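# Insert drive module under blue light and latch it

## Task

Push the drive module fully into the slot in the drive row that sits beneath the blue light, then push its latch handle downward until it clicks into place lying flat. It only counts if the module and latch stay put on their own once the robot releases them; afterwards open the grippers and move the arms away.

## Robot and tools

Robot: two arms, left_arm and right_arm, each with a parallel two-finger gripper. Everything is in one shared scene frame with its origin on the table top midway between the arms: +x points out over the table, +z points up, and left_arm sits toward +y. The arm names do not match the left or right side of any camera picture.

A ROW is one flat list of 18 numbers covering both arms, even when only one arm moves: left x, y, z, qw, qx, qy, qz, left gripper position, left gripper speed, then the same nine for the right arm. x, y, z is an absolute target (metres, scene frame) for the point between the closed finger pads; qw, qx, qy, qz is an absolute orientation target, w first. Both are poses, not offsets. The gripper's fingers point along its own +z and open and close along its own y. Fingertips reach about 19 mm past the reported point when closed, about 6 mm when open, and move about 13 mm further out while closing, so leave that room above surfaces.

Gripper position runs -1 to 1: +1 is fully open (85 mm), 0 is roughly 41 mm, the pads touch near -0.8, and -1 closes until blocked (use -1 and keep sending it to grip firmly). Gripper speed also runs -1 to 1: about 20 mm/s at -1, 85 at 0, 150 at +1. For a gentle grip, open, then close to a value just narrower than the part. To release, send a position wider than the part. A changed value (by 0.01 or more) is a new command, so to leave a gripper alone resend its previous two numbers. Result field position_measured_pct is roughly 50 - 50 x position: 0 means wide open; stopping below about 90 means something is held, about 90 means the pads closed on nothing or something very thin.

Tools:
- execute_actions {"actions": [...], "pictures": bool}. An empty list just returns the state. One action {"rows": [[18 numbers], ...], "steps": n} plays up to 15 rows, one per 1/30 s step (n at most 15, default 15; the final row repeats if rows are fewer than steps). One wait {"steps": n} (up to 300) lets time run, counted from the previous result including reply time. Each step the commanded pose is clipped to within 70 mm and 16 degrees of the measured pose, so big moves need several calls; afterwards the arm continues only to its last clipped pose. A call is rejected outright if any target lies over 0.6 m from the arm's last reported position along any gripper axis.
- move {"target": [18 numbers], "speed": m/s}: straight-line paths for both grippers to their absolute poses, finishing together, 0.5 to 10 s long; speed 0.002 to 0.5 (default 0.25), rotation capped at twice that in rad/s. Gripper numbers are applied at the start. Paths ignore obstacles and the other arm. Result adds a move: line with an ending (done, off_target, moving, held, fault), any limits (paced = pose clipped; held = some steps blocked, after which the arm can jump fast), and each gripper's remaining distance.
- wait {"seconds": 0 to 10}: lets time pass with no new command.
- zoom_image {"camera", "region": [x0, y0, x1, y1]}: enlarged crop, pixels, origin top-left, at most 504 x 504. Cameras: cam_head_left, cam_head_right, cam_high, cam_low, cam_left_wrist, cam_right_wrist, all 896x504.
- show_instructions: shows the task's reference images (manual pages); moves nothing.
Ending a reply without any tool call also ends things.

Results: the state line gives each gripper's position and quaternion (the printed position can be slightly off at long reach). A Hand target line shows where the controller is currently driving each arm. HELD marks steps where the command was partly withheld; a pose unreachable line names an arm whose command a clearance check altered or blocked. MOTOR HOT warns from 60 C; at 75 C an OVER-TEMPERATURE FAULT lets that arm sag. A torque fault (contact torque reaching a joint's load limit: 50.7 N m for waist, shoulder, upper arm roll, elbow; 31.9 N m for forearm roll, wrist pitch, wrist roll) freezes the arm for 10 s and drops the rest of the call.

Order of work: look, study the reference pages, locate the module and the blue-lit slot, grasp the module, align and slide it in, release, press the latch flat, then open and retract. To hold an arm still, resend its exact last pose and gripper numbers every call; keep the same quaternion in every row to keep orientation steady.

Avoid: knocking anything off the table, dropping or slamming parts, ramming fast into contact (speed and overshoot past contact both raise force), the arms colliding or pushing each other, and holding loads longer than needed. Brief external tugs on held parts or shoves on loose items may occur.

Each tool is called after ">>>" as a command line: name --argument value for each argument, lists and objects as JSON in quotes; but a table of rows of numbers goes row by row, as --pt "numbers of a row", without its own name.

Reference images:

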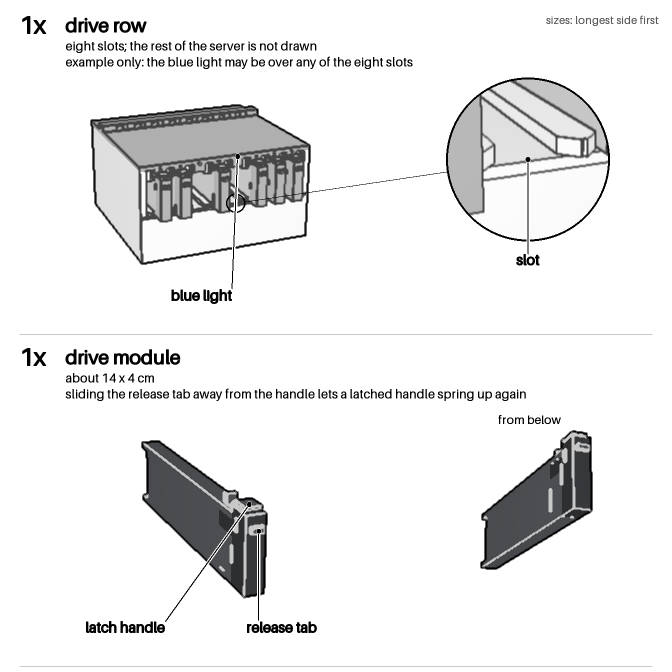

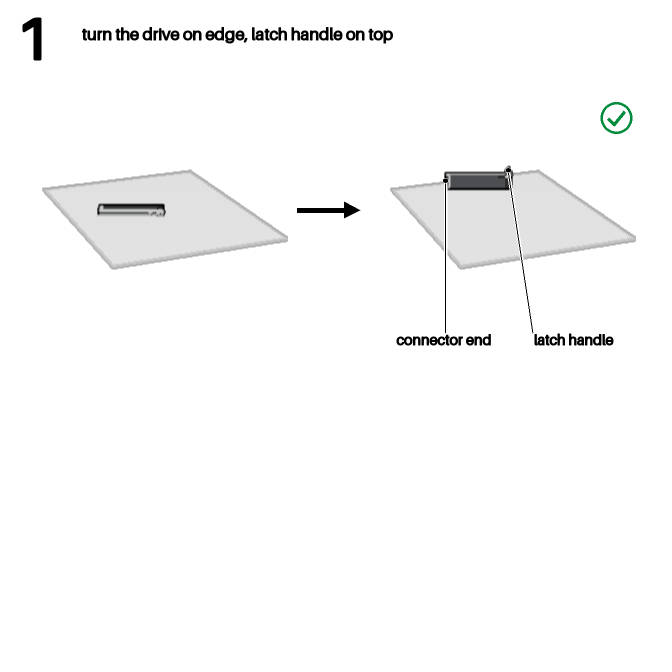

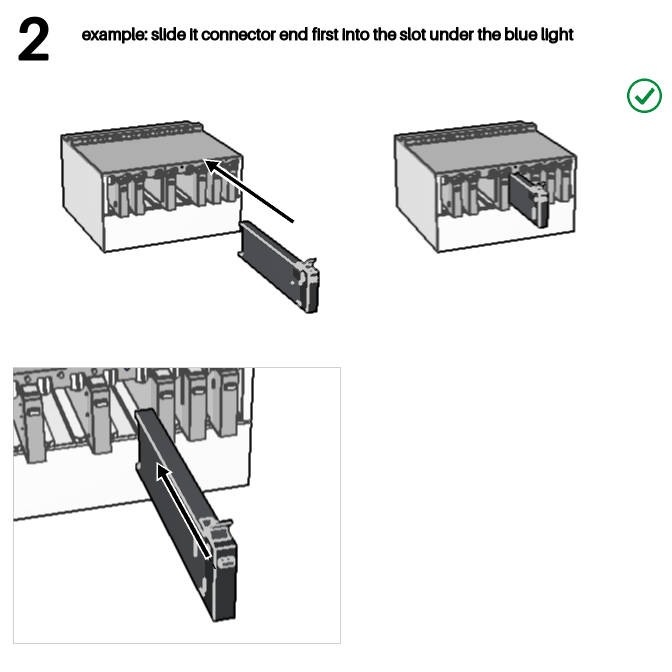

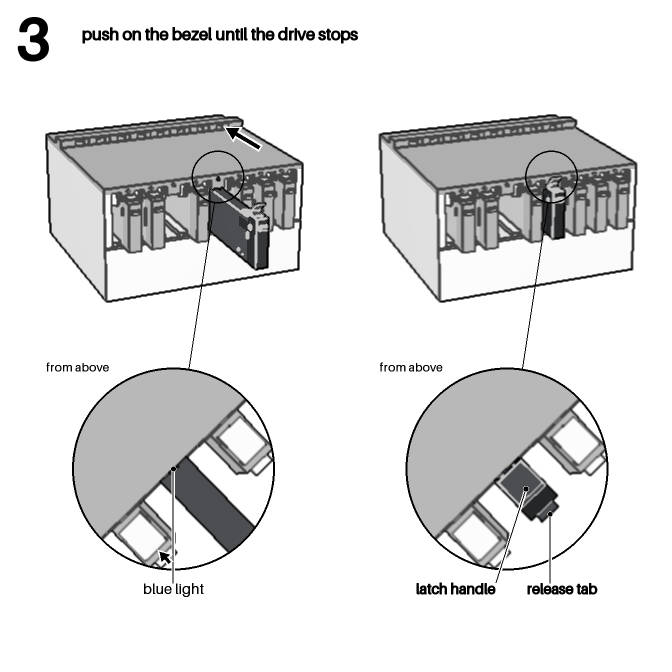

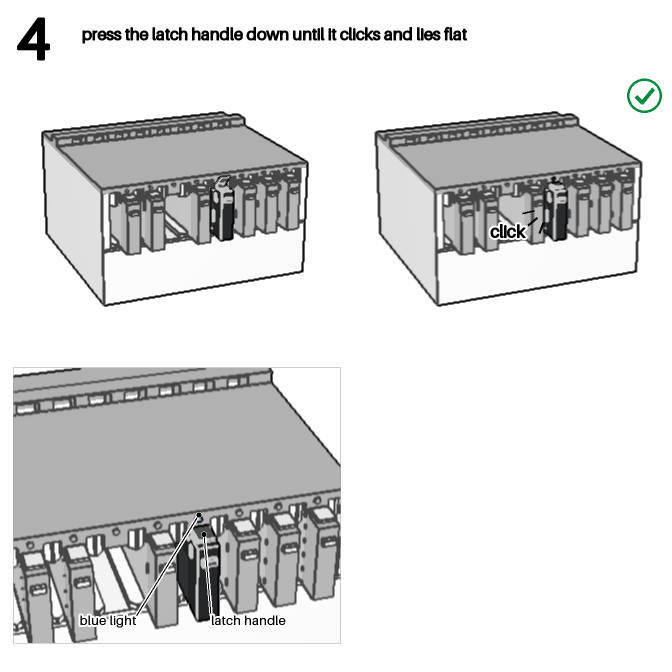

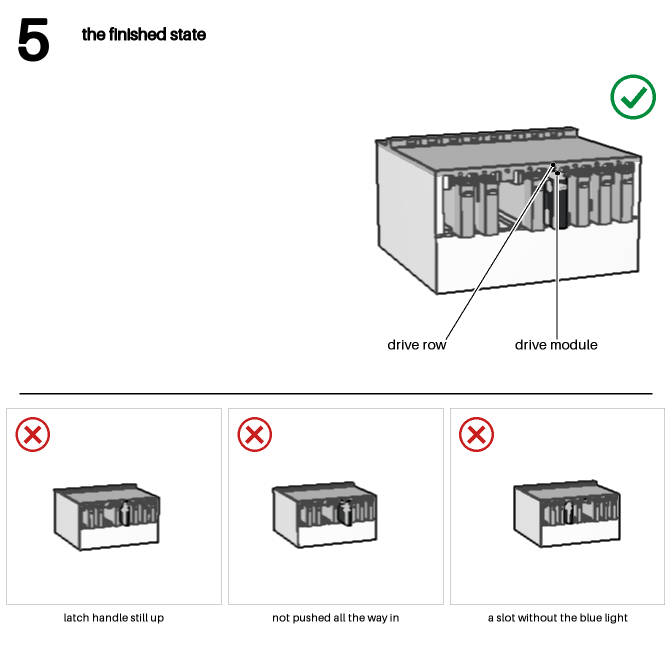

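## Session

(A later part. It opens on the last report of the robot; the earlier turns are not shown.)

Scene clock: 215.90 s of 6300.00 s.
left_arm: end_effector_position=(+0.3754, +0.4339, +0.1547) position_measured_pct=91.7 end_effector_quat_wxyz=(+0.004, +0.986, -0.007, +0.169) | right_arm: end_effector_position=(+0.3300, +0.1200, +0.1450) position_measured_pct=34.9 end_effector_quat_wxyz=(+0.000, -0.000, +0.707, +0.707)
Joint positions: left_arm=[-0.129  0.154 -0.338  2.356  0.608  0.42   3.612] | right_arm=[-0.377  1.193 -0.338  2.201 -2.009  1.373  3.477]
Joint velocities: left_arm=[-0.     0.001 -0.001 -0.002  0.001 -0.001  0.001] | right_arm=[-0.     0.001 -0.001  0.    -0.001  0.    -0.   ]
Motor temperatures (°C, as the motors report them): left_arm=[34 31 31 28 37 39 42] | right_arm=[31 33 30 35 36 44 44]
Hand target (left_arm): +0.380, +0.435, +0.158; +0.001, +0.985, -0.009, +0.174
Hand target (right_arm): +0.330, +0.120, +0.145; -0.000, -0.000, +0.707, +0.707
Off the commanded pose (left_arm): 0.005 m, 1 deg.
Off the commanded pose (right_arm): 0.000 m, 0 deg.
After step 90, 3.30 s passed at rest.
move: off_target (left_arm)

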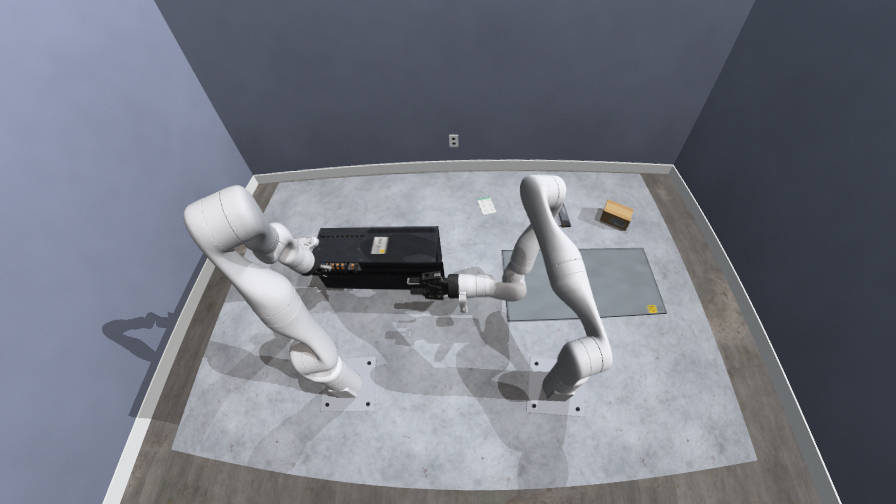

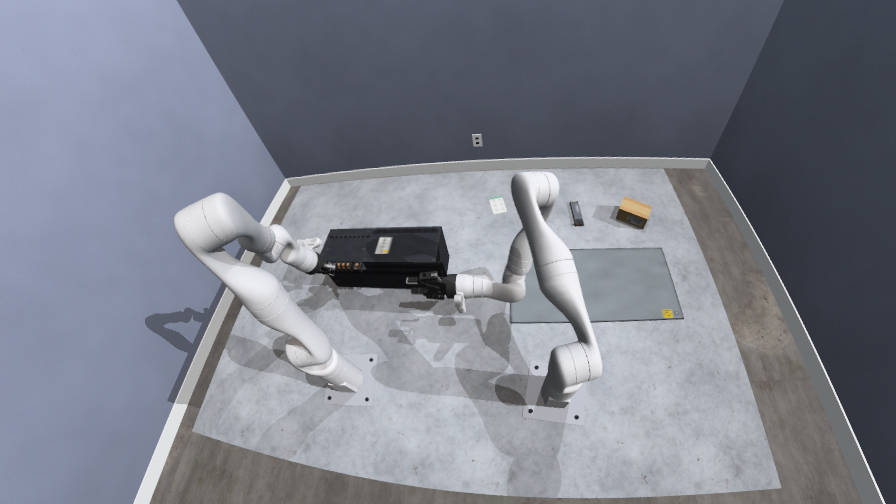

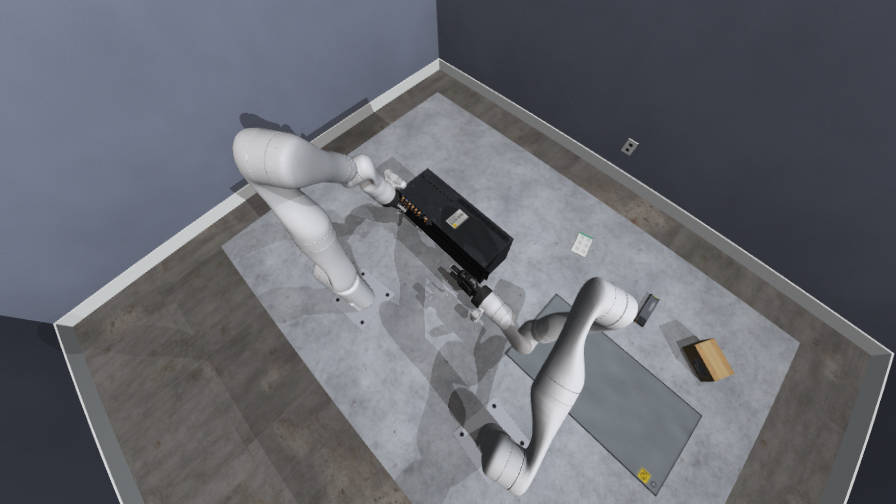

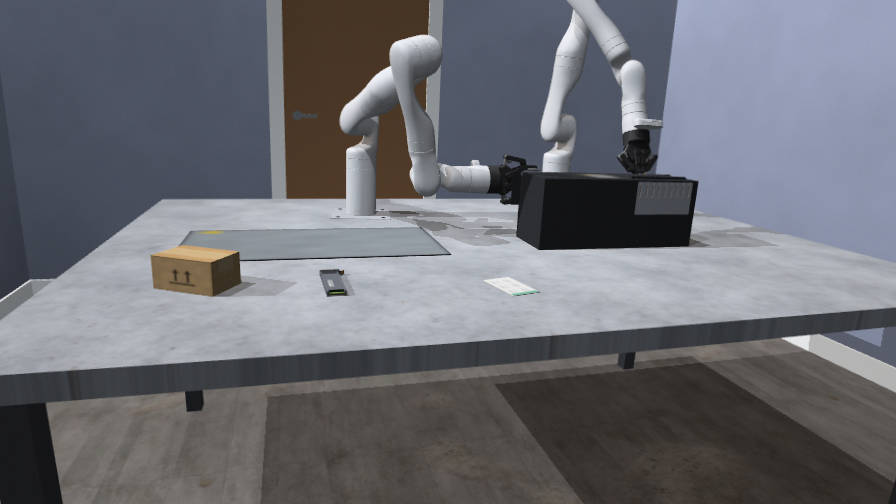

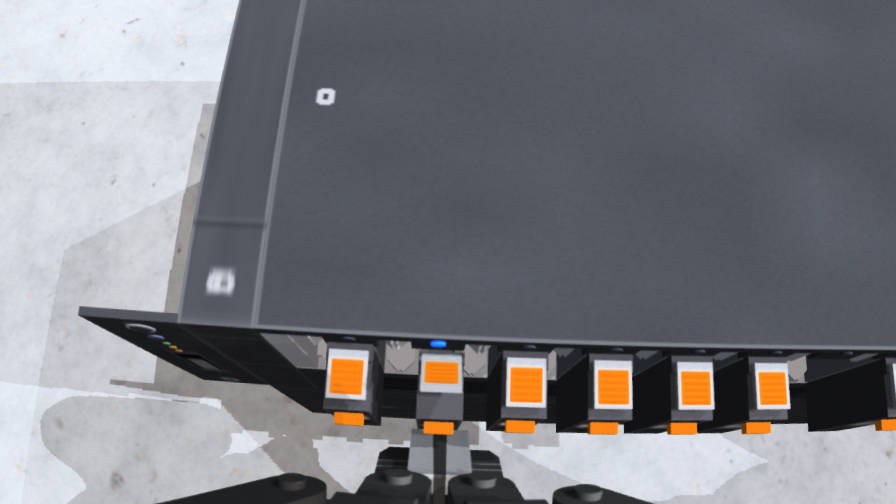

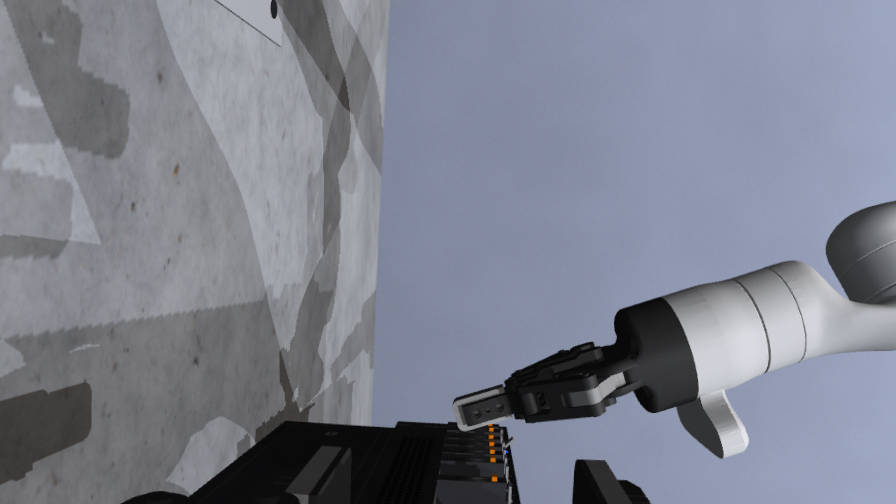

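>>> move --target '[0.382,0.4348,0.1575,0.0015,0.985,-0.0086,0.174,-1,0,0.33,0.12,0.145,0,0,0.7071,0.7071,0.3,0]' --speed 0.01

>>> move --target '[0.355,0.4348,0.16,0.0015,0.985,-0.0086,0.174,-1,0,0.33,0.12,0.145,0,0,0.7071,0.7071,0.3,0]' --speed 0.04

>>> move --target '[0.36,0.4348,0.21,0,1,-0.0087,0,-1,0,0.33,0.12,0.175,0,0,0.7071,0.7071,0.3,0]' --speed 0.1

>>> move --target '[0.392,0.4345,0.208,0,1,-0.0087,0,-1,0,0.33,0.12,0.175,0,0,0.7071,0.7071,0.3,0]' --speed 0.05

>>> zoom_image --camera "cam_right_wrist" --region '[380,350,580,500]'

Scene clock: 230.93 s of 6300.00 s.
left_arm: end_effector_position=(+0.3766, +0.4339, +0.1543) position_measured_pct=91.7 end_effector_quat_wxyz=(+0.004, +0.986, -0.007, +0.168) | right_arm: end_effector_position=(+0.3300, +0.1200, +0.1450) position_measured_pct=34.9 end_effector_quat_wxyz=(+0.000, -0.000, +0.707, +0.707)
Joint positions: left_arm=[-0.127  0.158 -0.339  2.353  0.607  0.421  3.617] | right_arm=[-0.377  1.193 -0.338  2.201 -2.009  1.373  3.477]
Joint velocities: left_arm=[-0.001 -0.    -0.002  0.001  0.003 -0.     0.   ] | right_arm=[ 0.    -0.001  0.001  0.     0.    -0.     0.   ]
Motor temperatures (°C, as the motors report them): left_arm=[34 31 31 28 37 39 42] | right_arm=[31 33 30 35 36 44 44]
Hand target (left_arm): +0.382, +0.435, +0.158; +0.002, +0.985, -0.009, +0.174
Hand target (right_arm): +0.330, +0.120, +0.145; -0.000, -0.000, +0.707, +0.707
Off the commanded pose (left_arm): 0.006 m, 1 deg.
Off the commanded pose (right_arm): 0.000 m, 0 deg.
After step 90, 11.10 s passed at rest.
move: off_target (left_arm)

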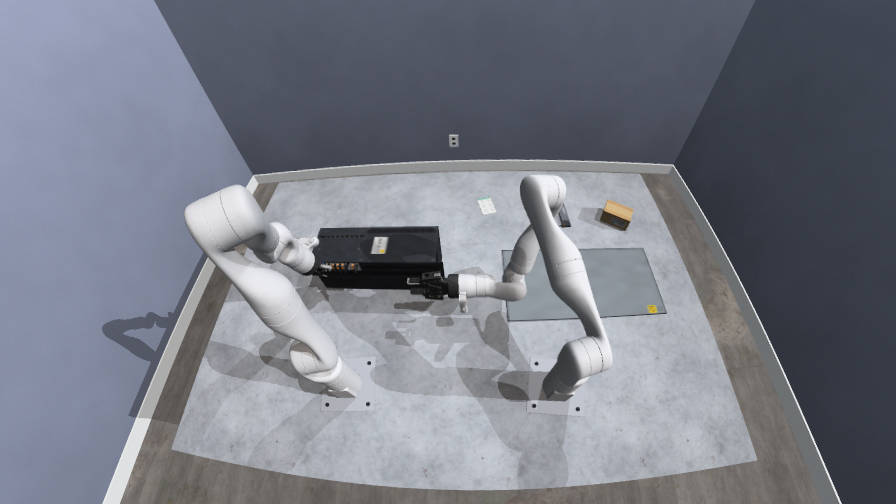

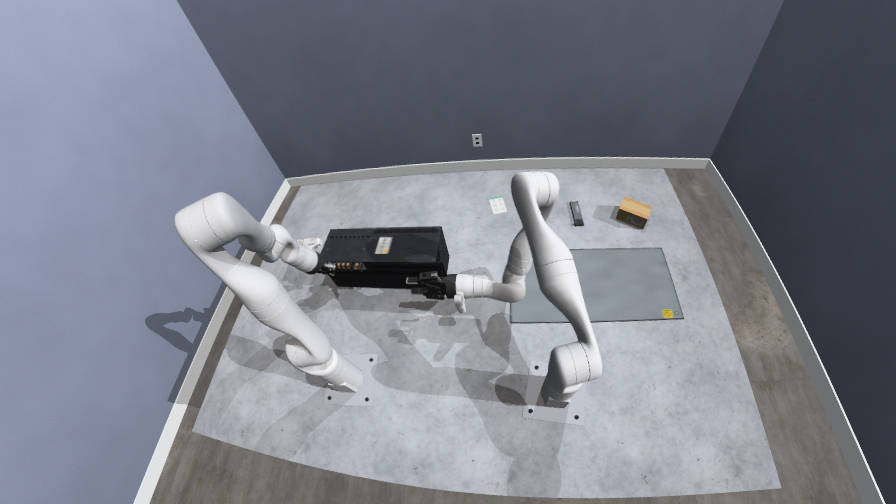

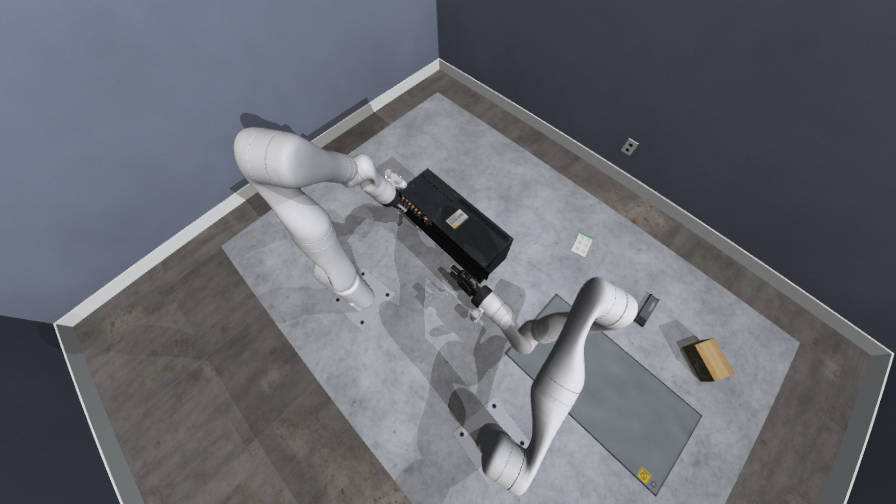

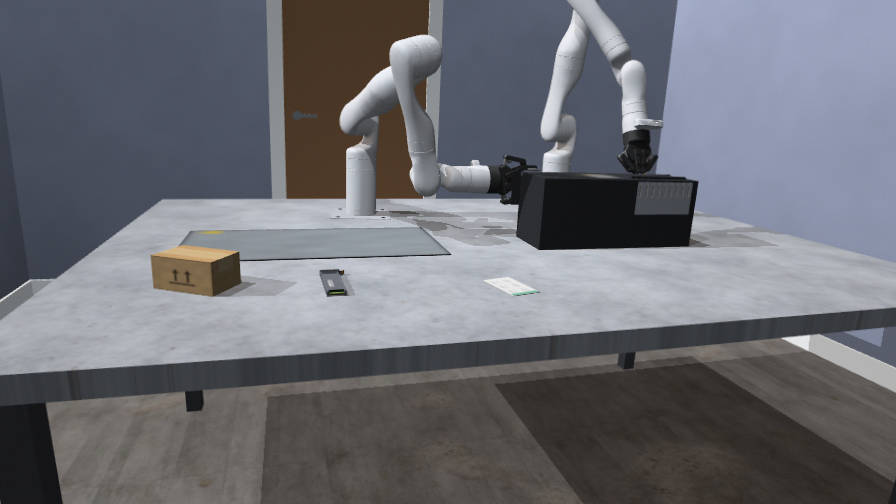

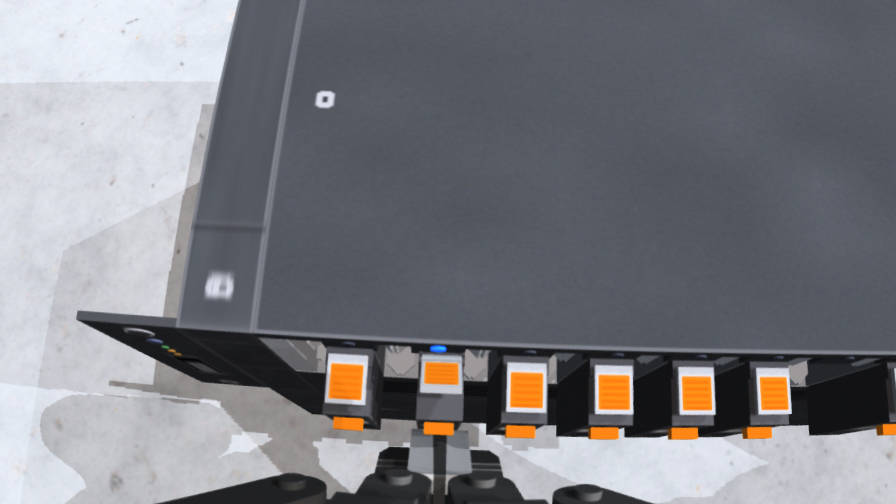

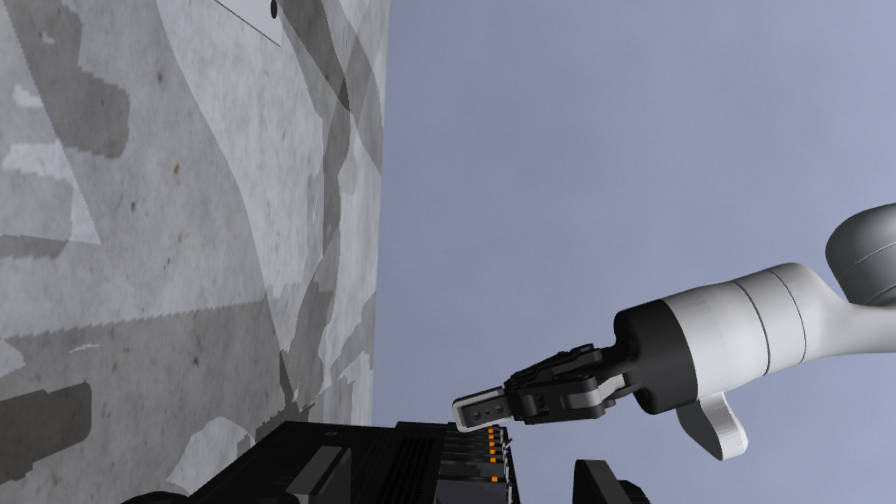

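Scene clock: 231.80 s of 6300.00 s.
left_arm: end_effector_position=(+0.3550, +0.4347, +0.1598) position_measured_pct=91.7 end_effector_quat_wxyz=(+0.002, +0.985, -0.009, +0.174) | right_arm: end_effector_position=(+0.3300, +0.1200, +0.1450) position_measured_pct=34.9 end_effector_quat_wxyz=(+0.000, -0.000, +0.707, +0.707)
Joint positions: left_arm=[-0.152  0.098 -0.355  2.404  0.599  0.422  3.574] | right_arm=[-0.377  1.193 -0.338  2.201 -2.009  1.373  3.477]
Joint velocities: left_arm=[-0.001 -0.006 -0.001  0.    -0.     0.001 -0.002] | right_arm=[0.001 0.    0.    0.    0.    0.001 0.   ]
Motor temperatures (°C, as the motors report them): left_arm=[34 31 31 28 37 39 42] | right_arm=[31 33 30 35 36 44 44]
Hand target (left_arm): +0.355, +0.435, +0.160; +0.001, +0.985, -0.009, +0.174
Hand target (right_arm): +0.330, +0.120, +0.145; -0.000, -0.000, +0.707, +0.707
Off the commanded pose (left_arm): 0.000 m, 0 deg.
Off the commanded pose (right_arm): 0.000 m, 0 deg.
move: done

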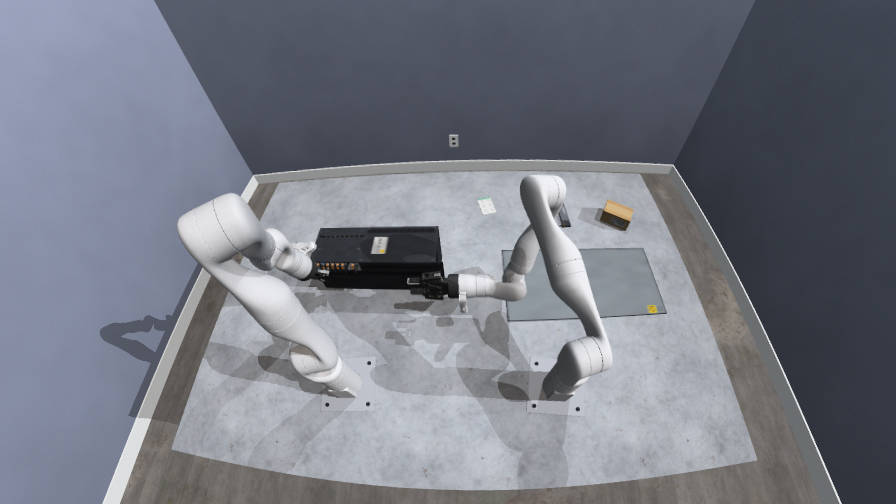

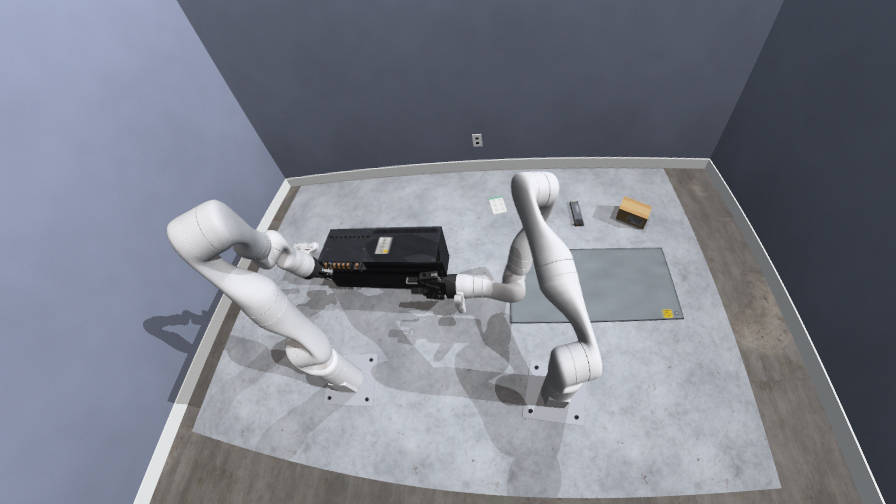

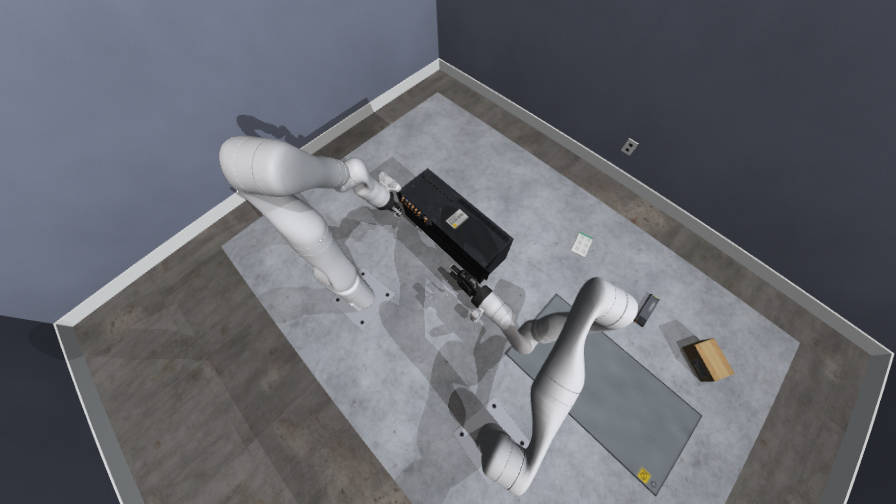

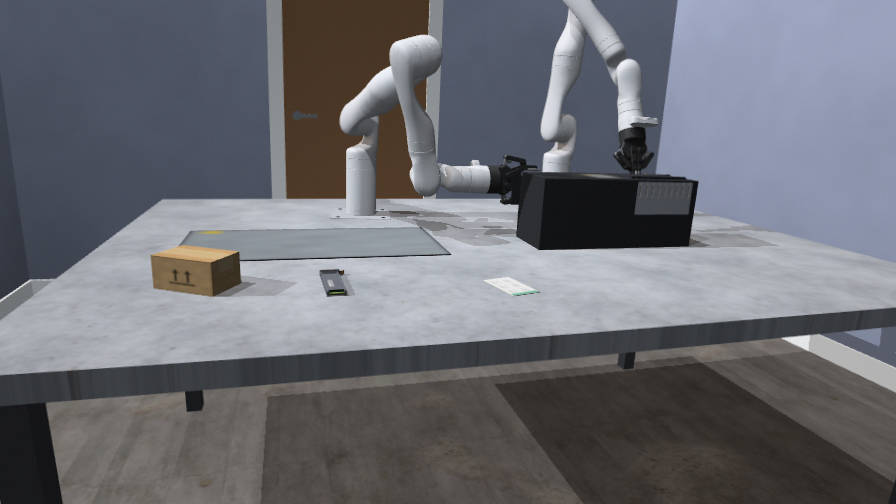

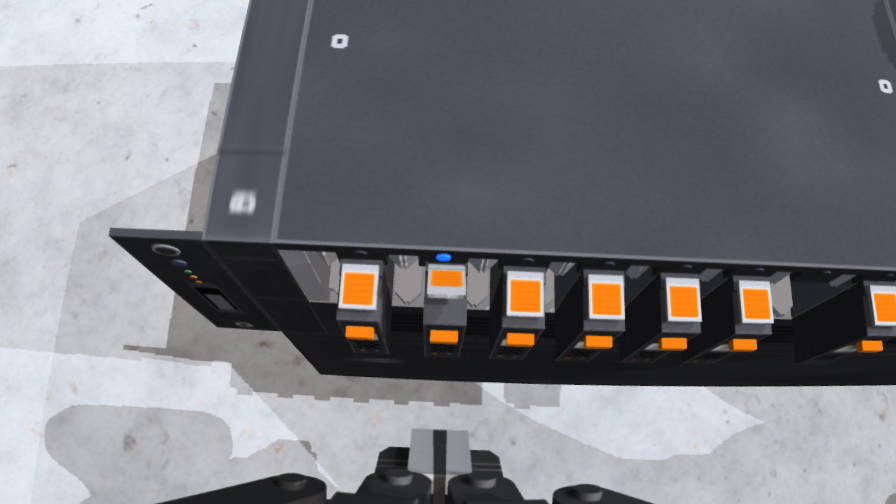

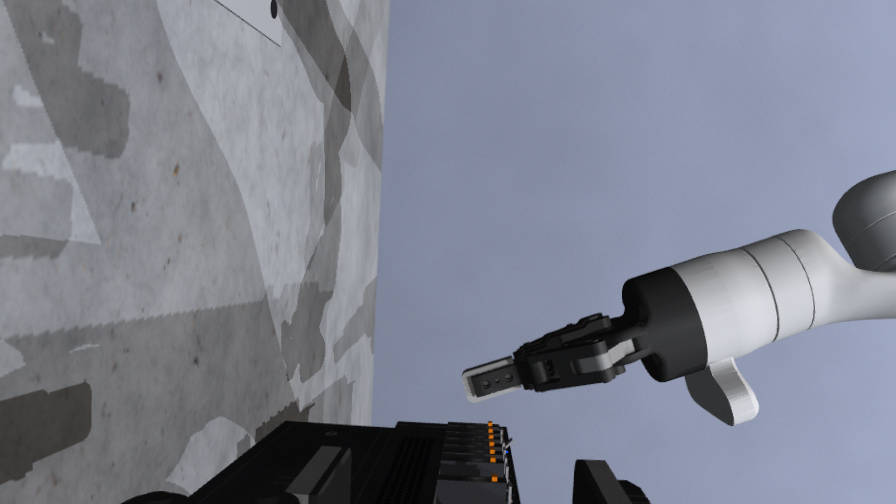

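Scene clock: 233.87 s of 6300.00 s.
left_arm: end_effector_position=(+0.3596, +0.4354, +0.2103) position_measured_pct=91.7 end_effector_quat_wxyz=(-0.000, +1.000, -0.008, -0.000) | right_arm: end_effector_position=(+0.3300, +0.1200, +0.1749) position_measured_pct=34.9 end_effector_quat_wxyz=(-0.000, +0.000, +0.707, +0.707)
Joint positions: left_arm=[ 0.045  0.181 -0.39   1.999  0.083  0.976  4.214] | right_arm=[-0.371  1.107 -0.355  2.236 -2.028  1.355  3.431]
Joint velocities: left_arm=[ 0.002  0.005  0.003 -0.004 -0.002  0.005  0.002] | right_arm=[ 0.001 -0.     0.     0.     0.001 -0.     0.   ]
Motor temperatures (°C, as the motors report them): left_arm=[34 31 31 28 37 39 42] | right_arm=[31 33 30 35 36 44 44]
Hand target (left_arm): +0.360, +0.435, +0.210; -0.000, +1.000, -0.008, -0.000
Hand target (right_arm): +0.330, +0.120, +0.175; -0.000, -0.000, +0.707, +0.707
Off the commanded pose (left_arm): 0.001 m, 0 deg.
Off the commanded pose (right_arm): 0.000 m, 0 deg.
move: done

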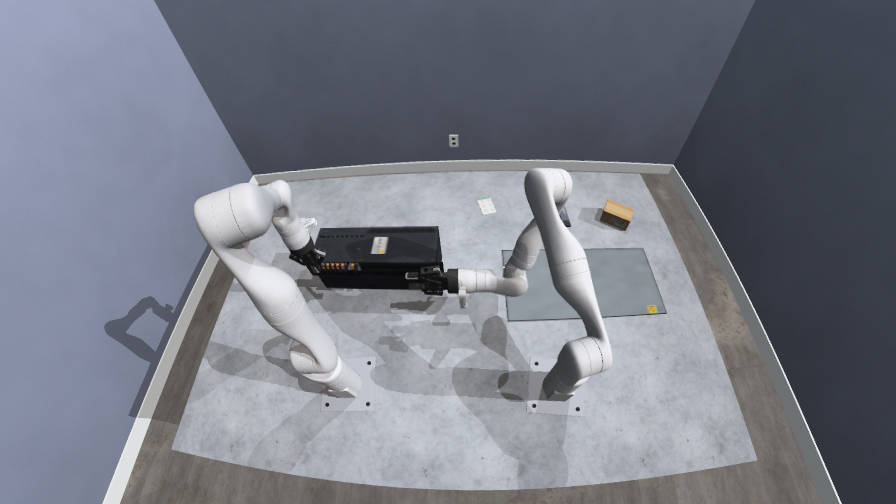

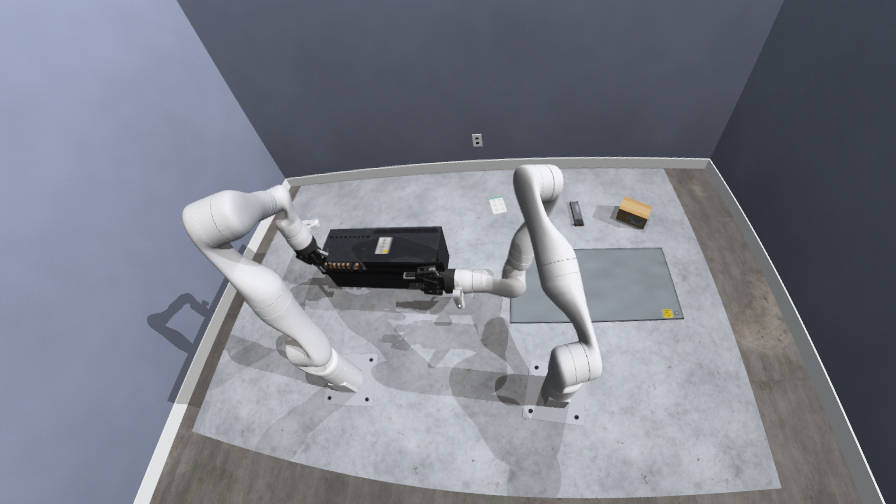

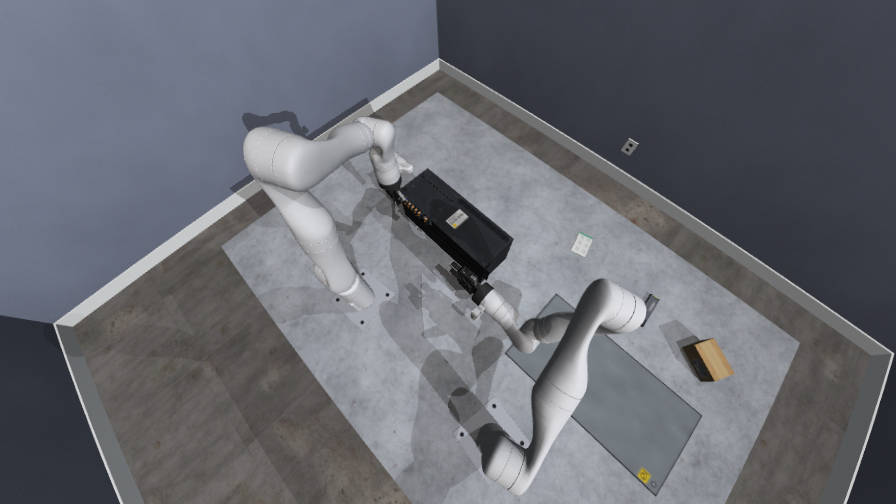

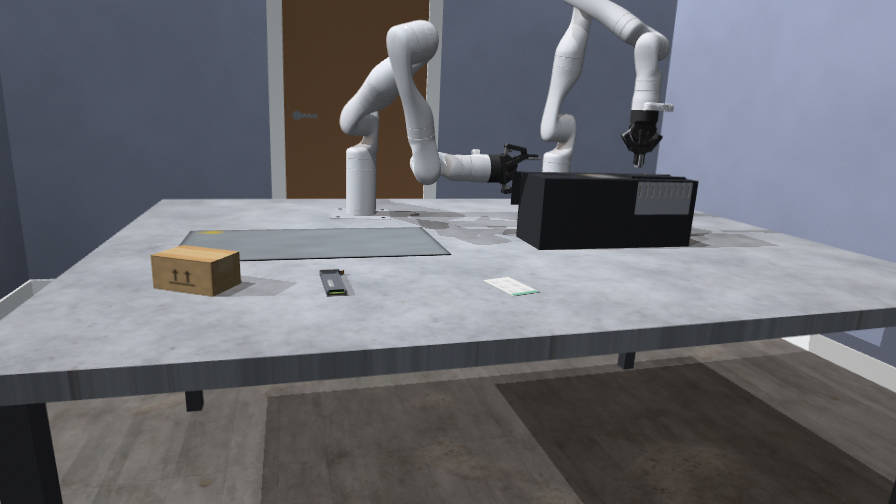

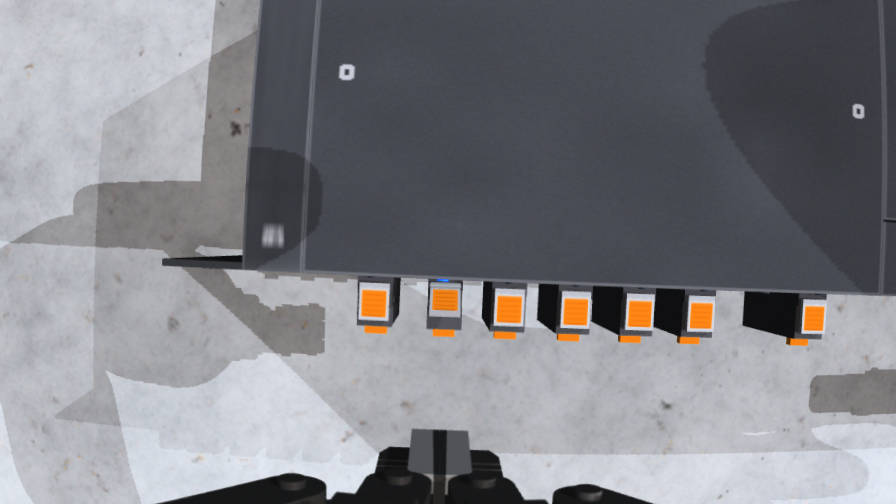

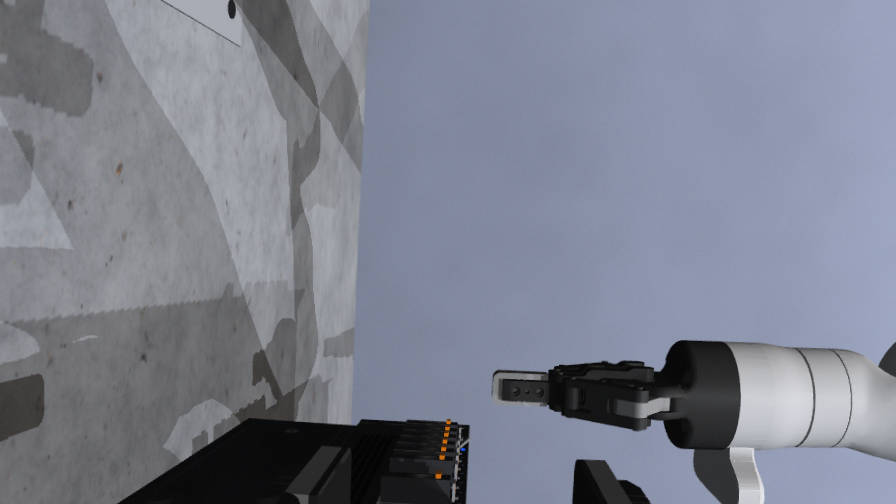

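Scene clock: 234.83 s of 6300.00 s.
left_arm: end_effector_position=(+0.3920, +0.4345, +0.2083) position_measured_pct=91.7 end_effector_quat_wxyz=(-0.000, +1.000, -0.009, +0.000) | right_arm: end_effector_position=(+0.3300, +0.1200, +0.1750) position_measured_pct=34.9 end_effector_quat_wxyz=(+0.000, +0.000, +0.707, +0.707)
Joint positions: left_arm=[ 0.05   0.251 -0.373  1.917  0.108  0.992  4.226] | right_arm=[-0.371  1.107 -0.355  2.236 -2.028  1.355  3.431]
Joint velocities: left_arm=[-0.001  0.005  0.    -0.001  0.001  0.001  0.   ] | right_arm=[ 0.    -0.001  0.     0.     0.     0.001 -0.001]
Motor temperatures (°C, as the motors report them): left_arm=[34 31 31 28 37 39 42] | right_arm=[31 33 30 35 36 44 44]
Hand target (left_arm): +0.392, +0.434, +0.208; -0.000, +1.000, -0.009, +0.000
Hand target (right_arm): +0.330, +0.120, +0.175; -0.000, -0.000, +0.707, +0.707
Off the commanded pose (left_arm): 0.000 m, 0 deg.
Off the commanded pose (right_arm): 0.000 m, 0 deg.
move: done

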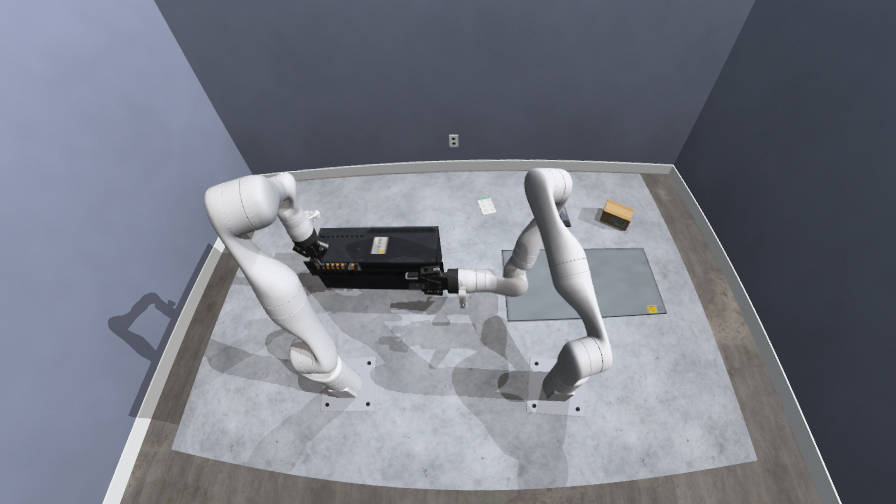

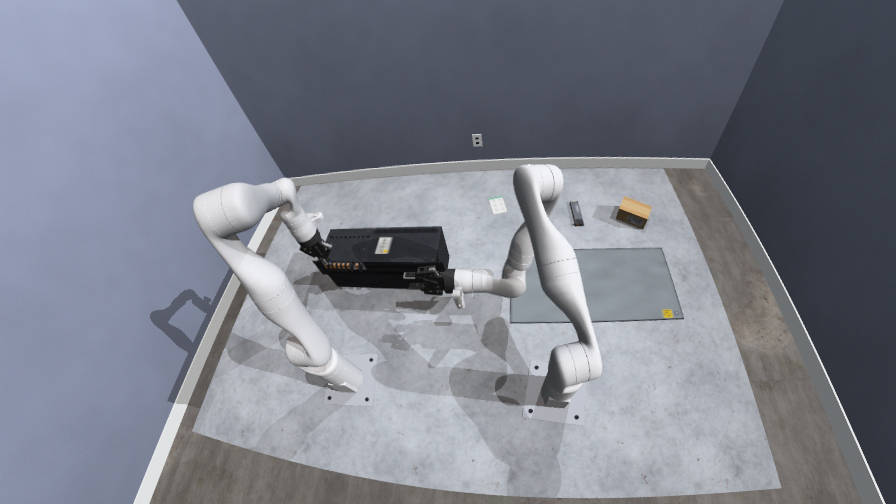

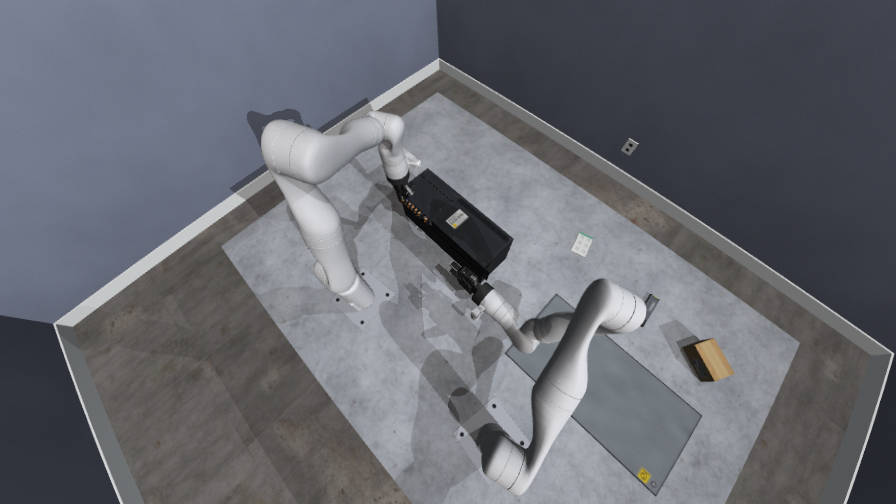

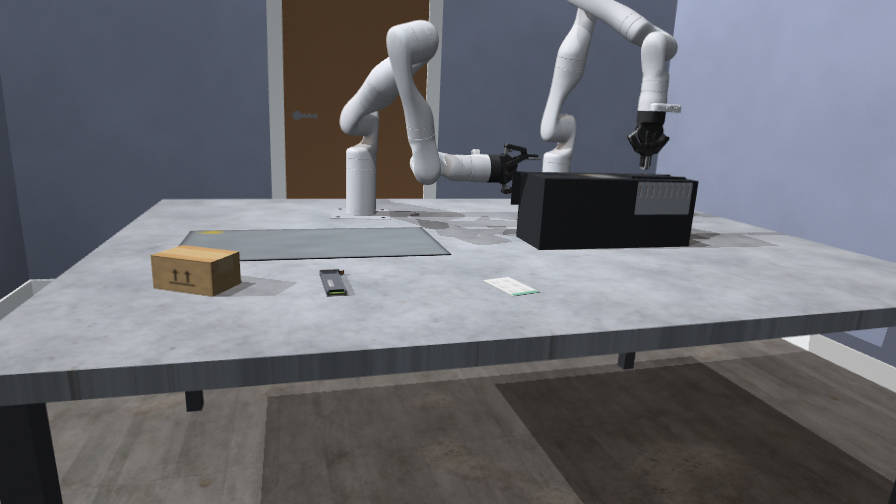

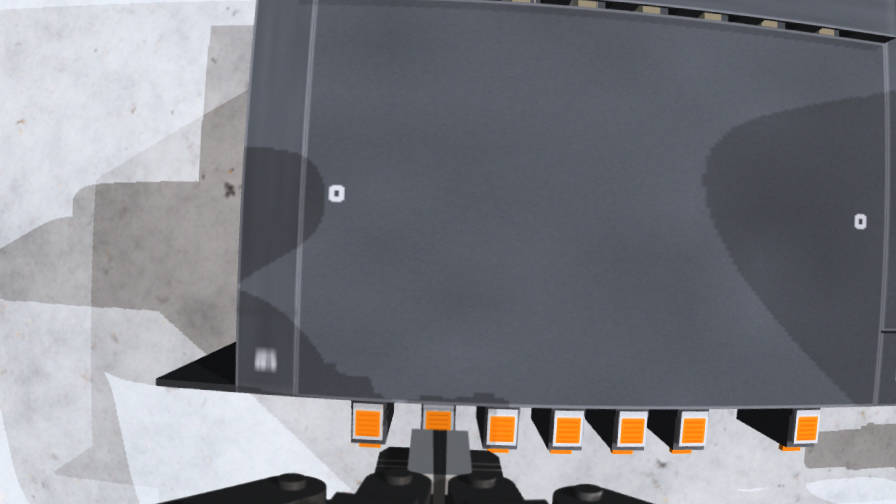

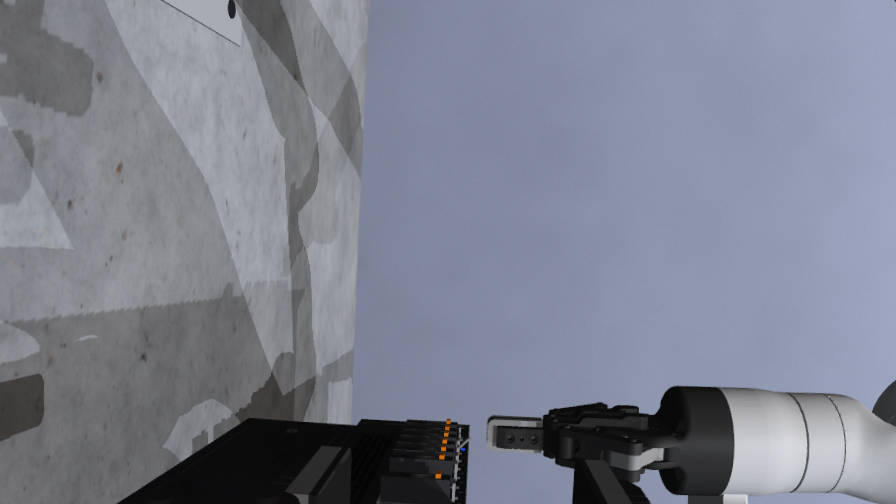

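Region (380, 350, 580, 500) of cam_right_wrist's 896x504 image, scaled by 2.520; it fills the top 378 rows of this view, and the rest is white.

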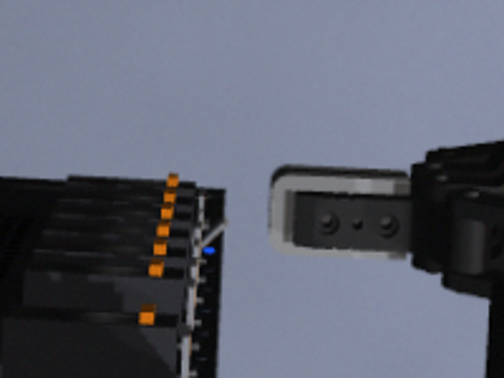

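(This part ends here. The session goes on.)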